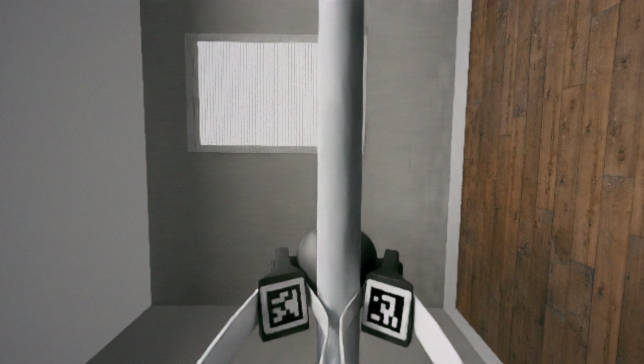

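Scene clock: 176.63 s.
r1.base_odometry: x=-0.153 y=+0.658 heading=-0.650 (m, m, rad; r1's odometry frame)
r1.turned_by_wheels: +0.000 (rad since the last result)
r1.turned_by_imu: +0.003 (rad since the last result)
r1.base_tilt: forward=+0.2 right=-1.2 (deg)
r1.lidar_m: 2.13 2.20 1.96 1.88 1.94 2.27 2.17 2.24 2.99 2.86 2.95 2.23
r1.head_depth_mm: 2674 2938 2360 1841 1472 1288 1119 / 2873 3056 2407 1868 1529 1288 1126 / 2975 3174 2422 1827 1547 1307 1135 / 2607 2931 2415 1846 1559 1311 1131 / 2364 2691 2487 1878 1561 1328 1138 / 2167 2365 2473 1944 1582 1337 1154 / 2011 2193 2335 1950 1598 1348 1165
r1.base_status: done
r1.joint_positions: lift_m=+0.800 arm_m=+0.001 wrist_yaw_rad=+0.001 wrist_pitch_rad=-0.019 wrist_roll_rad=+1.537 gripper_m=-0.041 head_pan_rad=-0.793 head_tilt_rad=-0.790
r1.joint_status: all done
r1.on_its_own: wrist_pitch_rad is at rest, and its effort (+51) is outside its rest range (-20 to +32)
r1.motor_effort: left_wheel=+1(3) right_wheel=-1(6) lift_m=+22(21) arm_m=-2(4) wrist_yaw_rad=+0(1) wrist_pitch_rad=+51(51) wrist_roll_rad=-3(4) gripper_m=-22(22) head_pan_rad=-3(3) head_tilt_rad=-6(5) (%)
r1.hand_pose: x=-0.0212 y=-0.4017 z=+0.9094 quat_wxyz=(+0.017, +0.001, -1.000, -0.010) (m; r1's base frame)
r1.wrist_depth_mm: - - - 124 - - - / - - - - - - - / - - - - - - - / - - - - - - - / - - - 127 - - - / - - - 125 - - - / - - - - - - -
r2.base_odometry: x=-1.064 y=+1.092 heading=+2.280 (m, m, rad; r2's odometry frame)
r2.turned_by_wheels: +0.000 (rad since the last result)
r2.turned_by_imu: +0.000 (rad since the last result)
r2.base_tilt: forward=+1.3 right=-0.9 (deg)
r2.lidar_m: 0.32 0.34 0.47 1.34 2.11 2.93 3.96 3.80 2.80 1.17 0.45 0.33
r2.head_depth_mm: 3325 764 605 501 435 1283 1153 / 3493 761 604 501 428 1215 1155 / 3589 761 603 500 427 395 1154 / 3637 2674 603 500 428 376 1116 / 3616 2641 602 498 427 372 1055 / 3423 2604 600 498 425 371 346 / 3586 2608 599 498 425 371 331
r2.base_status: not commanded
r2.joint_positions: lift_m=+0.950 arm_m=+0.025 wrist_yaw_rad=-0.002 wrist_pitch_rad=+0.059 wrist_roll_rad=+1.527 gripper_m=+0.120 head_pan_rad=-0.593 head_tilt_rad=-0.889
r2.joint_status: not commanded
r2.motor_effort: left_wheel=-1(1) right_wheel=+1(1) lift_m=+32(33) arm_m=+3(3) wrist_yaw_rad=+1(1) wrist_pitch_rad=+8(8) wrist_roll_rad=-4(3) gripper_m=+1(0) head_pan_rad=-4(5) head_tilt_rad=-4(5) (%)
r2.hand_pose: x=-0.0218 y=-0.4270 z=+1.0793 quat_wxyz=(+0.022, -0.002, -0.999, +0.029) (m; r2's base frame)
r2.wrist_depth_mm: - - - - - - - / - - - - - - - / - - - - - - - / - - - - - - - / 902 - - - - - - / 670 - 727 731 711 826 794 / 625 620 606 597 585 349 622
pictures: none
No camera images: the call's "cameras" was empty. Leave "cameras" out to get every camera's image.

Scene clock: 187.87 s.
r1.base_odometry: x=-0.950 y=+1.263 heading=-0.650 (m, m, rad; r1's odometry frame)
r1.turned_by_wheels: +0.000 (rad since the last result)
r1.turned_by_imu: +0.003 (rad since the last result)
r1.base_tilt: forward=+0.2 right=-1.2 (deg)
r1.lidar_m: 3.10 2.70 1.94 1.86 1.70 1.23 1.17 1.21 1.63 2.89 2.98 3.26
r1.head_depth_mm: 2675 2874 2376 1833 1468 1283 1114 / 2883 3166 2410 1860 1527 1284 1123 / 3117 3259 2402 1828 1536 1306 1131 / 3485 3418 2435 1854 1542 1310 1140 / 3443 3517 2488 1862 1561 1324 1142 / 3191 3423 2522 1950 1583 1335 1153 / 2922 3157 2448 1973 1594 1351 1161
r1.base_status: done
r1.joint_positions: lift_m=+0.800 arm_m=+0.001 wrist_yaw_rad=+0.001 wrist_pitch_rad=-0.019 wrist_roll_rad=+1.537 gripper_m=-0.041 head_pan_rad=-0.793 head_tilt_rad=-0.790
r1.joint_status: not commanded
r1.on_its_own: wrist_pitch_rad is at rest, and its effort (+51) is outside its rest range (-20 to +32)
r1.motor_effort: left_wheel=+1(3) right_wheel=-2(6) lift_m=+21(21) arm_m=-2(3) wrist_yaw_rad=-1(1) wrist_pitch_rad=+51(51) wrist_roll_rad=-3(3) gripper_m=-22(22) head_pan_rad=-3(3) head_tilt_rad=-5(5) (%)
r1.hand_pose: x=-0.0212 y=-0.4017 z=+0.9094 quat_wxyz=(+0.017, +0.000, -1.000, -0.010) (m; r1's base frame)
r1.wrist_depth_mm: - - - 125 - - - / - - - - - - - / - - - - - - - / - - - - - - - / - - - 127 - - - / - - - 126 - - - / - - - - - - -
r2.base_odometry: x=-1.064 y=+1.092 heading=+2.280 (m, m, rad; r2's odometry frame)
r2.turned_by_wheels: +0.000 (rad since the last result)
r2.turned_by_imu: +0.000 (rad since the last result)
r2.base_tilt: forward=+1.3 right=-0.9 (deg)
r2.lidar_m: 0.32 0.34 0.47 1.35 2.11 2.93 3.97 3.80 2.80 1.17 0.45 0.33
r2.head_depth_mm: 3249 762 604 501 435 1280 1156 / 3544 761 604 501 427 1213 1154 / 3661 758 603 500 427 394 1155 / 3656 2664 602 500 427 375 1115 / 3595 2659 602 499 426 372 1053 / 3629 2662 601 498 426 372 346 / 3267 2637 600 497 425 371 332
r2.base_status: not commanded
r2.joint_positions: lift_m=+0.950 arm_m=+0.025 wrist_yaw_rad=-0.002 wrist_pitch_rad=+0.059 wrist_roll_rad=+1.527 gripper_m=+0.120 head_pan_rad=-0.593 head_tilt_rad=-0.889
r2.joint_status: not commanded
r2.motor_effort: left_wheel=-1(1) right_wheel=+1(1) lift_m=+32(33) arm_m=+3(4) wrist_yaw_rad=+1(1) wrist_pitch_rad=+8(8) wrist_roll_rad=-4(3) gripper_m=+0(1) head_pan_rad=-4(4) head_tilt_rad=-5(4) (%)
r2.hand_pose: x=-0.0218 y=-0.4270 z=+1.0793 quat_wxyz=(+0.022, -0.002, -0.999, +0.029) (m; r2's base frame)
r2.wrist_depth_mm: - - - - - - - / - - - - - - - / - - - - - - - / - - - - - - - / 902 - - - - - - / 686 - 734 734 719 801 811 / 627 613 604 596 586 351 635
pictures: none
No camera images: the call's "cameras" was empty. Leave "cameras" out to get every camera's image.

Scene clock: 191.60 s.
r1.base_odometry: x=-0.950 y=+1.263 heading=-2.400 (m, m, rad; r1's odometry frame)
r1.turned_by_wheels: -1.750 (rad since the last result)
r1.turned_by_imu: -1.728 (rad since the last result)
r1.base_tilt: forward=+0.3 right=-1.2 (deg)
r1.lidar_m: 2.65 2.90 3.47 3.11 3.14 2.08 1.86 1.86 1.31 1.17 1.18 1.41
r1.head_depth_mm: 1039 1144 1283 1460 1661 1400 - / 1019 1123 1248 1418 1623 1413 1270 / 996 1089 1227 1380 1571 1421 - / 981 1079 1202 1353 1510 1429 1255 / 955 1049 1159 1314 1461 1480 1236 / 944 1031 1138 1285 1421 1491 1247 / 925 1015 1113 1230 1390 1508 1246
r1.base_status: done
r1.joint_positions: lift_m=+0.800 arm_m=+0.001 wrist_yaw_rad=-0.006 wrist_pitch_rad=-0.018 wrist_roll_rad=+1.533 gripper_m=-0.041 head_pan_rad=-1.563 head_tilt_rad=-0.606
r1.joint_status: all done
r1.on_its_own: wrist_pitch_rad is at rest, and its effort (+50) is outside its rest range (-20 to +32)
r1.motor_effort: left_wheel=+1(5) right_wheel=-2(9) lift_m=+21(21) arm_m=-2(2) wrist_yaw_rad=+4(4) wrist_pitch_rad=+50(51) wrist_roll_rad=-1(3) gripper_m=-24(24) head_pan_rad=-3(32) head_tilt_rad=+3(18) (%)
r1.hand_pose: x=-0.0229 y=-0.4017 z=+0.9097 quat_wxyz=(+0.019, -0.003, -1.000, -0.009) (m; r1's base frame)
r1.wrist_depth_mm: - - - 78 - - 981 / - - - 80 - - 1000 / - 992 975 88 994 - 992 / 985 957 - 97 985 - 955 / 956 962 952 108 961 975 965 / 953 980 948 118 962 966 959 / 922 939 919 916 917 958 936
r2.base_odometry: x=-1.064 y=+1.092 heading=+2.280 (m, m, rad; r2's odometry frame)
r2.turned_by_wheels: +0.000 (rad since the last result)
r2.turned_by_imu: +0.000 (rad since the last result)
r2.base_tilt: forward=+1.3 right=-0.9 (deg)
r2.lidar_m: 0.32 0.34 0.47 1.34 2.10 2.92 3.98 3.80 2.80 1.17 0.45 0.33
r2.head_depth_mm: 3273 764 605 502 435 1285 1159 / 3530 759 603 501 427 1219 1156 / 3629 761 603 499 427 394 1155 / 3599 2672 602 499 427 375 1119 / 3607 2647 601 499 426 372 1056 / 3616 2638 599 499 426 371 346 / 3281 2653 599 498 425 371 332
r2.base_status: not commanded
r2.joint_positions: lift_m=+0.950 arm_m=+0.025 wrist_yaw_rad=-0.002 wrist_pitch_rad=+0.059 wrist_roll_rad=+1.527 gripper_m=+0.120 head_pan_rad=-0.593 head_tilt_rad=-0.889
r2.joint_status: not commanded
r2.motor_effort: left_wheel=-1(0) right_wheel=+1(1) lift_m=+33(33) arm_m=+3(3) wrist_yaw_rad=+1(1) wrist_pitch_rad=+8(8) wrist_roll_rad=-3(3) gripper_m=+0(1) head_pan_rad=-4(4) head_tilt_rad=-6(4) (%)
r2.hand_pose: x=-0.0218 y=-0.4270 z=+1.0793 quat_wxyz=(+0.022, -0.002, -0.999, +0.029) (m; r2's base frame)
r2.wrist_depth_mm: - - - - - - - / - - - - - - - / - - - - - - - / - - - - - - - / 902 - - - - - - / 690 - 724 727 717 826 821 / 631 617 603 601 571 350 630
pictures: none
No camera images: the call's "cameras" was empty. Leave "cameras" out to get every camera's image.

Scene clock: 198.33 s.
r1.base_odometry: x=-1.355 y=+0.891 heading=-2.399 (m, m, rad; r1's odometry frame)
r1.turned_by_wheels: +0.000 (rad since the last result)
r1.turned_by_imu: +0.002 (rad since the last result)
r1.base_tilt: forward=+0.3 right=-1.3 (deg)
r1.lidar_m: 2.35 2.36 2.84 3.21 3.24 2.68 2.40 1.94 1.19 1.07 1.07 1.28
r1.head_depth_mm: 933 1035 1154 1312 1534 1396 - / 913 1013 1133 1283 1477 1407 1273 / 901 996 1101 1219 1405 1422 - / 872 967 1071 1213 1395 1426 1261 / 869 956 1054 1190 1355 1406 1239 / 855 934 1034 1155 1302 1421 1245 / 838 908 1003 1127 1260 1414 1255
r1.base_status: done
r1.joint_positions: lift_m=+0.800 arm_m=+0.001 wrist_yaw_rad=+0.000 wrist_pitch_rad=-0.019 wrist_roll_rad=+1.527 gripper_m=-0.041 head_pan_rad=-1.563 head_tilt_rad=-0.606
r1.joint_status: not commanded
r1.on_its_own: wrist_pitch_rad is at rest, and its effort (+50) is outside its rest range (-20 to +32)
r1.motor_effort: left_wheel=+1(5) right_wheel=-2(2) lift_m=+21(21) arm_m=-2(2) wrist_yaw_rad=+0(4) wrist_pitch_rad=+50(51) wrist_roll_rad=+1(2) gripper_m=-21(25) head_pan_rad=-3(3) head_tilt_rad=+4(2) (%)
r1.hand_pose: x=-0.0215 y=-0.4017 z=+0.9094 quat_wxyz=(+0.022, +0.000, -1.000, -0.010) (m; r1's base frame)
r1.wrist_depth_mm: 908 912 888 111 919 892 924 / 892 904 898 114 897 875 909 / 866 871 876 119 871 886 896 / 853 855 892 841 846 867 847 / 847 848 868 123 864 846 858 / 822 846 839 125 861 850 833 / 809 846 842 133 826 854 823
r2.base_odometry: x=-1.064 y=+1.092 heading=+2.280 (m, m, rad; r2's odometry frame)
r2.turned_by_wheels: +0.000 (rad since the last result)
r2.turned_by_imu: +0.000 (rad since the last result)
r2.base_tilt: forward=+1.4 right=-0.9 (deg)
r2.lidar_m: 0.32 0.34 0.47 1.35 2.10 2.92 3.96 3.80 2.81 1.17 0.45 0.33
r2.head_depth_mm: 3318 763 605 502 436 1281 1153 / 3544 764 604 501 428 1219 1154 / 3591 761 603 501 428 394 1152 / 3606 2636 603 499 427 375 1117 / 3612 2645 601 500 426 372 1058 / 3587 2667 601 498 426 371 346 / 3573 2649 598 497 425 371 332
r2.base_status: not commanded
r2.joint_positions: lift_m=+0.950 arm_m=+0.025 wrist_yaw_rad=-0.002 wrist_pitch_rad=+0.059 wrist_roll_rad=+1.527 gripper_m=+0.120 head_pan_rad=-0.593 head_tilt_rad=-0.889
r2.joint_status: not commanded
r2.motor_effort: left_wheel=+0(1) right_wheel=+1(1) lift_m=+33(33) arm_m=+3(3) wrist_yaw_rad=+1(1) wrist_pitch_rad=+8(8) wrist_roll_rad=-4(4) gripper_m=+0(1) head_pan_rad=-4(4) head_tilt_rad=-4(4) (%)
r2.hand_pose: x=-0.0218 y=-0.4270 z=+1.0793 quat_wxyz=(+0.022, -0.002, -0.999, +0.029) (m; r2's base frame)
r2.wrist_depth_mm: - - - - - - - / - - - - - - - / - - - - - - - / - - - - - - - / 910 - - - - - - / 683 - 716 733 719 811 804 / 623 615 621 597 580 349 640
pictures: none
No camera images: the call's "cameras" was empty. Leave "cameras" out to get every camera's image.

Scene clock: 199.53 s.
r1.base_odometry: x=-1.355 y=+0.891 heading=-2.210 (m, m, rad; r1's odometry frame)
r1.turned_by_wheels: +0.190 (rad since the last result)
r1.turned_by_imu: +0.188 (rad since the last result)
r1.base_tilt: forward=+0.3 right=-1.2 (deg)
r1.lidar_m: 2.35 2.44 3.29 3.22 3.36 2.49 2.40 1.53 1.11 1.06 1.10 1.50
r1.head_depth_mm: 865 951 1061 1197 1350 1439 - / 853 945 1052 1172 1351 1418 1274 / 869 956 1074 1205 1346 1427 - / 867 957 1070 1212 1368 1430 1258 / 868 965 1053 1179 1385 1445 1243 / 860 962 1071 1205 1383 1456 1242 / 872 959 1067 1210 1384 1466 1260
r1.base_status: done
r1.joint_positions: lift_m=+0.800 arm_m=+0.001 wrist_yaw_rad=+0.000 wrist_pitch_rad=-0.019 wrist_roll_rad=+1.527 gripper_m=-0.041 head_pan_rad=-1.563 head_tilt_rad=-0.606
r1.joint_status: not commanded
r1.on_its_own: wrist_pitch_rad is at rest, and its effort (+51) is outside its rest range (-20 to +32)
r1.motor_effort: left_wheel=-1(5) right_wheel=+0(5) lift_m=+21(22) arm_m=-2(2) wrist_yaw_rad=+0(1) wrist_pitch_rad=+51(50) wrist_roll_rad=+1(1) gripper_m=-21(21) head_pan_rad=-2(3) head_tilt_rad=+2(3) (%)
r1.hand_pose: x=-0.0214 y=-0.4017 z=+0.9094 quat_wxyz=(+0.022, +0.000, -1.000, -0.010) (m; r1's base frame)
r1.wrist_depth_mm: 791 811 819 120 822 789 796 / 817 832 836 122 822 708 822 / 822 845 839 833 831 841 851 / 874 848 868 127 838 854 842 / 859 839 873 126 846 869 877 / 872 853 885 126 864 882 866 / 904 899 884 132 878 894 874
r2.base_odometry: x=-1.064 y=+1.092 heading=+2.280 (m, m, rad; r2's odometry frame)
r2.turned_by_wheels: +0.000 (rad since the last result)
r2.turned_by_imu: +0.000 (rad since the last result)
r2.base_tilt: forward=+1.4 right=-0.9 (deg)
r2.lidar_m: 0.32 0.34 0.47 1.35 2.11 2.93 3.97 3.83 2.80 1.17 0.45 0.33
r2.head_depth_mm: 3314 764 604 501 435 1286 1156 / 3503 761 605 502 428 1212 1155 / 3667 759 603 500 427 394 1153 / 3640 2682 603 500 427 375 1117 / 3585 2656 600 498 426 372 1054 / 3615 2654 600 498 426 371 346 / 3641 2661 599 497 425 371 332
r2.base_status: not commanded
r2.joint_positions: lift_m=+0.950 arm_m=+0.025 wrist_yaw_rad=-0.002 wrist_pitch_rad=+0.059 wrist_roll_rad=+1.527 gripper_m=+0.120 head_pan_rad=-0.593 head_tilt_rad=-0.889
r2.joint_status: not commanded
r2.motor_effort: left_wheel=-1(1) right_wheel=+1(1) lift_m=+33(33) arm_m=+3(4) wrist_yaw_rad=+1(1) wrist_pitch_rad=+8(8) wrist_roll_rad=-4(3) gripper_m=+1(0) head_pan_rad=-4(5) head_tilt_rad=-5(5) (%)
r2.hand_pose: x=-0.0218 y=-0.4270 z=+1.0793 quat_wxyz=(+0.022, -0.002, -0.999, +0.029) (m; r2's base frame)
r2.wrist_depth_mm: - - - - - - - / - - - - - - - / - - - - - - - / - - - - - - - / 913 - - - - - - / 698 - 713 737 721 829 795 / 615 623 605 599 583 350 631
pictures: r1_nav_camera (sideways: a quarter turn counterclockwise sets it upright), r1_wrist_camera
camera_calibration (this result's frames):
r1_nav_camera: T_world_to_cam=[[0.0225282, -0.575276, 0.817649, -1.01883], [-0.998612, -0.0518898, -0.00899404, 0.0669354], [0.0476017, -0.816312, -0.575647, 0.707439], [0, 0, 0, 1]] pos_world=[0.0561197, -0.00514629, 1.24089]
r1_wrist_camera: T_world_to_cam=[[-0.0373406, -0.0301857, -0.998847, 0.898265], [0.989827, 0.136202, -0.0411196, 0.151166], [0.137286, -0.990221, 0.0247928, -0.258125], [0, 0, 0, 1]] pos_world=[-0.0806499, -0.249075, 0.909844]
Images, in order (width x height): r1_nav_camera 672x504, r1_wrist_camera 644x364.

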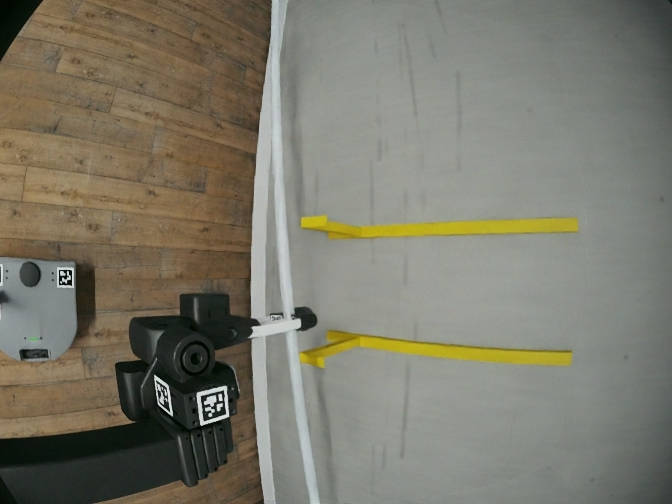

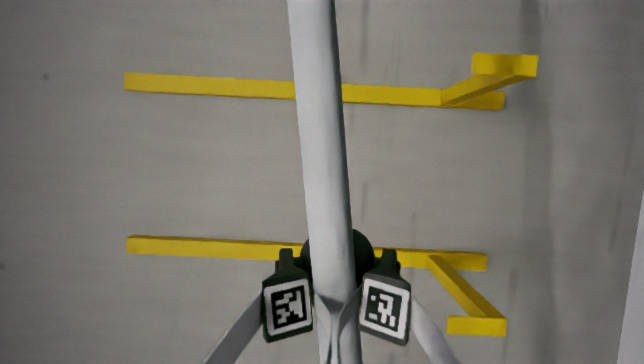

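Centred. Arm top about 0.26 below.

>>> {"fn": "execute_actions", "kwargs": {
  "actions": [
    {"r1":{"joints":{"arm_m":0.51,"wrist_roll_rad":1.6,"lift_m":0.75}}}
  ],
  "cameras": []
}}

>>> {"fn": "execute_actions", "kwargs": {
  "actions": [
    {"r1":{"joints":{"lift_m":0.58}}}
  ],
  "cameras": ["r1_wrist_camera","r1_nav_camera"]
}}

Scene clock: 204.70 s.
r1.base_odometry: x=-1.355 y=+0.891 heading=-2.210 (m, m, rad; r1's odometry frame)
r1.turned_by_wheels: +0.000 (rad since the last result)
r1.turned_by_imu: +0.001 (rad since the last result)
r1.base_tilt: forward=+0.4 right=-1.2 (deg)
r1.lidar_m: 2.35 2.43 3.32 3.23 3.33 2.49 2.40 1.53 1.11 1.06 1.10 1.50
r1.head_depth_mm: 866 952 1062 1200 1355 - 1153 / 857 941 1051 1160 1387 1447 1215 / 867 952 1068 - 1378 1464 1226 / 873 956 1066 1199 1383 1465 1222 / 869 954 1050 1181 1381 1474 1240 / 859 960 1071 1201 1388 1501 1242 / 871 960 1070 1202 1380 1515 1247
r1.base_status: not commanded
r1.joint_positions: lift_m=+0.750 arm_m=+0.510 wrist_yaw_rad=+0.000 wrist_pitch_rad=-0.019 wrist_roll_rad=+1.601 gripper_m=-0.041 head_pan_rad=-1.563 head_tilt_rad=-0.606
r1.joint_status: all done
r1.on_its_own: wrist_pitch_rad is at rest, and its effort (+51) is outside its rest range (-20 to +32)
r1.motor_effort: left_wheel=-1(1) right_wheel=+1(1) lift_m=+22(21) arm_m=+3(0) wrist_yaw_rad=+0(1) wrist_pitch_rad=+51(51) wrist_roll_rad=+0(8) gripper_m=-21(22) head_pan_rad=-3(2) head_tilt_rad=+4(3) (%)
r1.hand_pose: x=-0.0214 y=-0.9104 z=+0.8593 quat_wxyz=(-0.014, +0.000, -1.000, -0.010) (m; r1's base frame)
r1.wrist_depth_mm: 280 283 287 113 296 302 304 / 305 316 311 307 307 313 309 / 317 314 316 120 312 315 311 / 317 324 318 121 319 319 315 / 323 325 323 123 327 327 322 / 336 333 332 125 332 331 332 / 338 338 335 134 337 338 334
r2.base_odometry: x=-1.064 y=+1.092 heading=+2.280 (m, m, rad; r2's odometry frame)
r2.turned_by_wheels: +0.000 (rad since the last result)
r2.turned_by_imu: +0.000 (rad since the last result)
r2.base_tilt: forward=+1.3 right=-0.9 (deg)
r2.lidar_m: 0.32 0.34 0.47 1.35 2.11 2.92 3.98 3.82 2.81 1.17 0.45 0.33
r2.head_depth_mm: 3303 764 605 501 435 1279 1158 / 3550 762 604 501 428 1210 1156 / 3630 761 602 501 426 394 1157 / 3585 2655 601 499 427 375 1119 / 3626 2664 601 499 426 372 1055 / 3582 2639 600 497 426 372 346 / 3608 2669 599 499 425 372 332
r2.base_status: not commanded
r2.joint_positions: lift_m=+0.950 arm_m=+0.025 wrist_yaw_rad=-0.002 wrist_pitch_rad=+0.059 wrist_roll_rad=+1.527 gripper_m=+0.120 head_pan_rad=-0.593 head_tilt_rad=-0.889
r2.joint_status: not commanded
r2.motor_effort: left_wheel=-1(1) right_wheel=+1(1) lift_m=+33(33) arm_m=+4(4) wrist_yaw_rad=+1(2) wrist_pitch_rad=+8(8) wrist_roll_rad=-4(4) gripper_m=+0(0) head_pan_rad=-5(4) head_tilt_rad=-5(4) (%)
r2.hand_pose: x=-0.0218 y=-0.4270 z=+1.0793 quat_wxyz=(+0.022, -0.002, -0.999, +0.029) (m; r2's base frame)
r2.wrist_depth_mm: - - - - - - - / - - - - - - - / - - - - - - - / - - - - - - - / 907 - - - - - - / 689 - 714 742 725 819 801 / 636 619 608 594 585 349 629
pictures: none
No camera images: the call's "cameras" was empty. Leave "cameras" out to get every camera's image.

Scene clock: 207.07 s.
r1.base_odometry: x=-1.355 y=+0.891 heading=-2.210 (m, m, rad; r1's odometry frame)
r1.turned_by_wheels: +0.000 (rad since the last result)
r1.turned_by_imu: +0.001 (rad since the last result)
r1.base_tilt: forward=+0.3 right=-1.1 (deg)
r1.lidar_m: 2.35 2.44 3.31 3.23 3.36 2.48 2.39 1.53 1.11 1.07 1.10 1.50
r1.head_depth_mm: 868 953 1060 1204 1378 1441 1235 / 857 944 1052 1179 1347 1457 1195 / 865 954 1055 1199 1471 1475 1221 / 867 957 1065 1213 1374 1471 1219 / 869 957 1052 1189 1388 1477 1245 / 857 956 1069 1213 1381 1497 1249 / 871 960 1072 1200 1384 1501 1249
r1.base_status: not commanded
r1.joint_positions: lift_m=+0.580 arm_m=+0.510 wrist_yaw_rad=+0.000 wrist_pitch_rad=-0.019 wrist_roll_rad=+1.601 gripper_m=-0.041 head_pan_rad=-1.563 head_tilt_rad=-0.606
r1.joint_status: all done
r1.on_its_own: wrist_pitch_rad is at rest, and its effort (+51) is outside its rest range (-20 to +32)
r1.motor_effort: left_wheel=-1(1) right_wheel=+1(1) lift_m=+22(18) arm_m=+3(4) wrist_yaw_rad=+0(0) wrist_pitch_rad=+51(51) wrist_roll_rad=+0(0) gripper_m=-22(21) head_pan_rad=-2(2) head_tilt_rad=+4(2) (%)
r1.hand_pose: x=-0.0214 y=-0.9104 z=+0.6893 quat_wxyz=(-0.014, +0.000, -1.000, -0.010) (m; r1's base frame)
r1.wrist_depth_mm: 281 283 289 111 298 302 304 / 306 308 308 115 307 310 309 / 311 313 313 120 314 313 313 / 317 322 322 318 317 322 319 / 327 328 326 124 326 327 321 / 334 330 330 125 333 325 334 / 337 337 337 132 340 336 334
r2.base_odometry: x=-1.064 y=+1.092 heading=+2.280 (m, m, rad; r2's odometry frame)
r2.turned_by_wheels: +0.000 (rad since the last result)
r2.turned_by_imu: +0.000 (rad since the last result)
r2.base_tilt: forward=+1.3 right=-0.9 (deg)
r2.lidar_m: 0.32 0.34 0.47 1.35 2.11 2.93 3.97 3.80 2.80 1.17 0.45 0.33
r2.head_depth_mm: 3291 765 606 502 436 1284 1152 / 3563 762 605 500 428 1212 1157 / 3644 760 601 500 428 394 1157 / 3615 2643 602 499 427 376 1115 / 3631 2654 602 498 426 372 1054 / 3636 2644 600 498 426 372 346 / 3576 2653 599 497 426 371 332
r2.base_status: not commanded
r2.joint_positions: lift_m=+0.950 arm_m=+0.025 wrist_yaw_rad=-0.002 wrist_pitch_rad=+0.059 wrist_roll_rad=+1.527 gripper_m=+0.120 head_pan_rad=-0.593 head_tilt_rad=-0.889
r2.joint_status: not commanded
r2.motor_effort: left_wheel=-1(1) right_wheel=+1(1) lift_m=+33(32) arm_m=+4(4) wrist_yaw_rad=+1(2) wrist_pitch_rad=+8(8) wrist_roll_rad=-3(4) gripper_m=+0(1) head_pan_rad=-4(4) head_tilt_rad=-5(4) (%)
r2.hand_pose: x=-0.0218 y=-0.4270 z=+1.0793 quat_wxyz=(+0.022, -0.002, -0.999, +0.029) (m; r2's base frame)
r2.wrist_depth_mm: - - - - - - - / - - - - - - - / - - - - - - - / - - - - - - - / 918 - - - - - - / 681 - 716 748 714 803 800 / 615 623 603 596 572 348 626
pictures: r1_nav_camera (sideways: a quarter turn counterclockwise sets it upright), r1_wrist_camera
camera_calibration (this result's frames):
r1_nav_camera: T_world_to_cam=[[0.0224909, -0.575235, 0.817679, -1.01887], [-0.998616, -0.0518261, -0.00899173, 0.0669324], [0.0475495, -0.816345, -0.575604, 0.707384], [0, 0, 0, 1]] pos_world=[0.0561194, -0.00515268, 1.24089]
r1_wrist_camera: T_world_to_cam=[[0.036236, -0.0298437, -0.998898, 0.664974], [0.990376, 0.134672, 0.0319034, 0.159705], [0.133572, -0.990441, 0.0344365, -0.763387], [0, 0, 0, 1]] pos_world=[-0.0802973, -0.757752, 0.685434]
Images, in order (width x height): r1_nav_camera 672x504, r1_wrist_camera 644x364.

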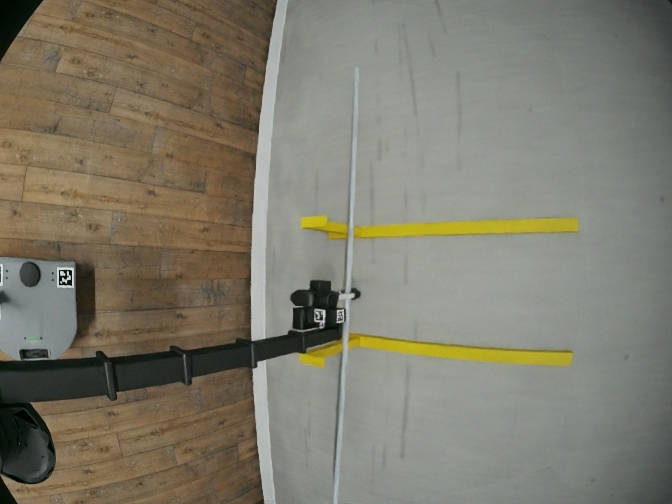

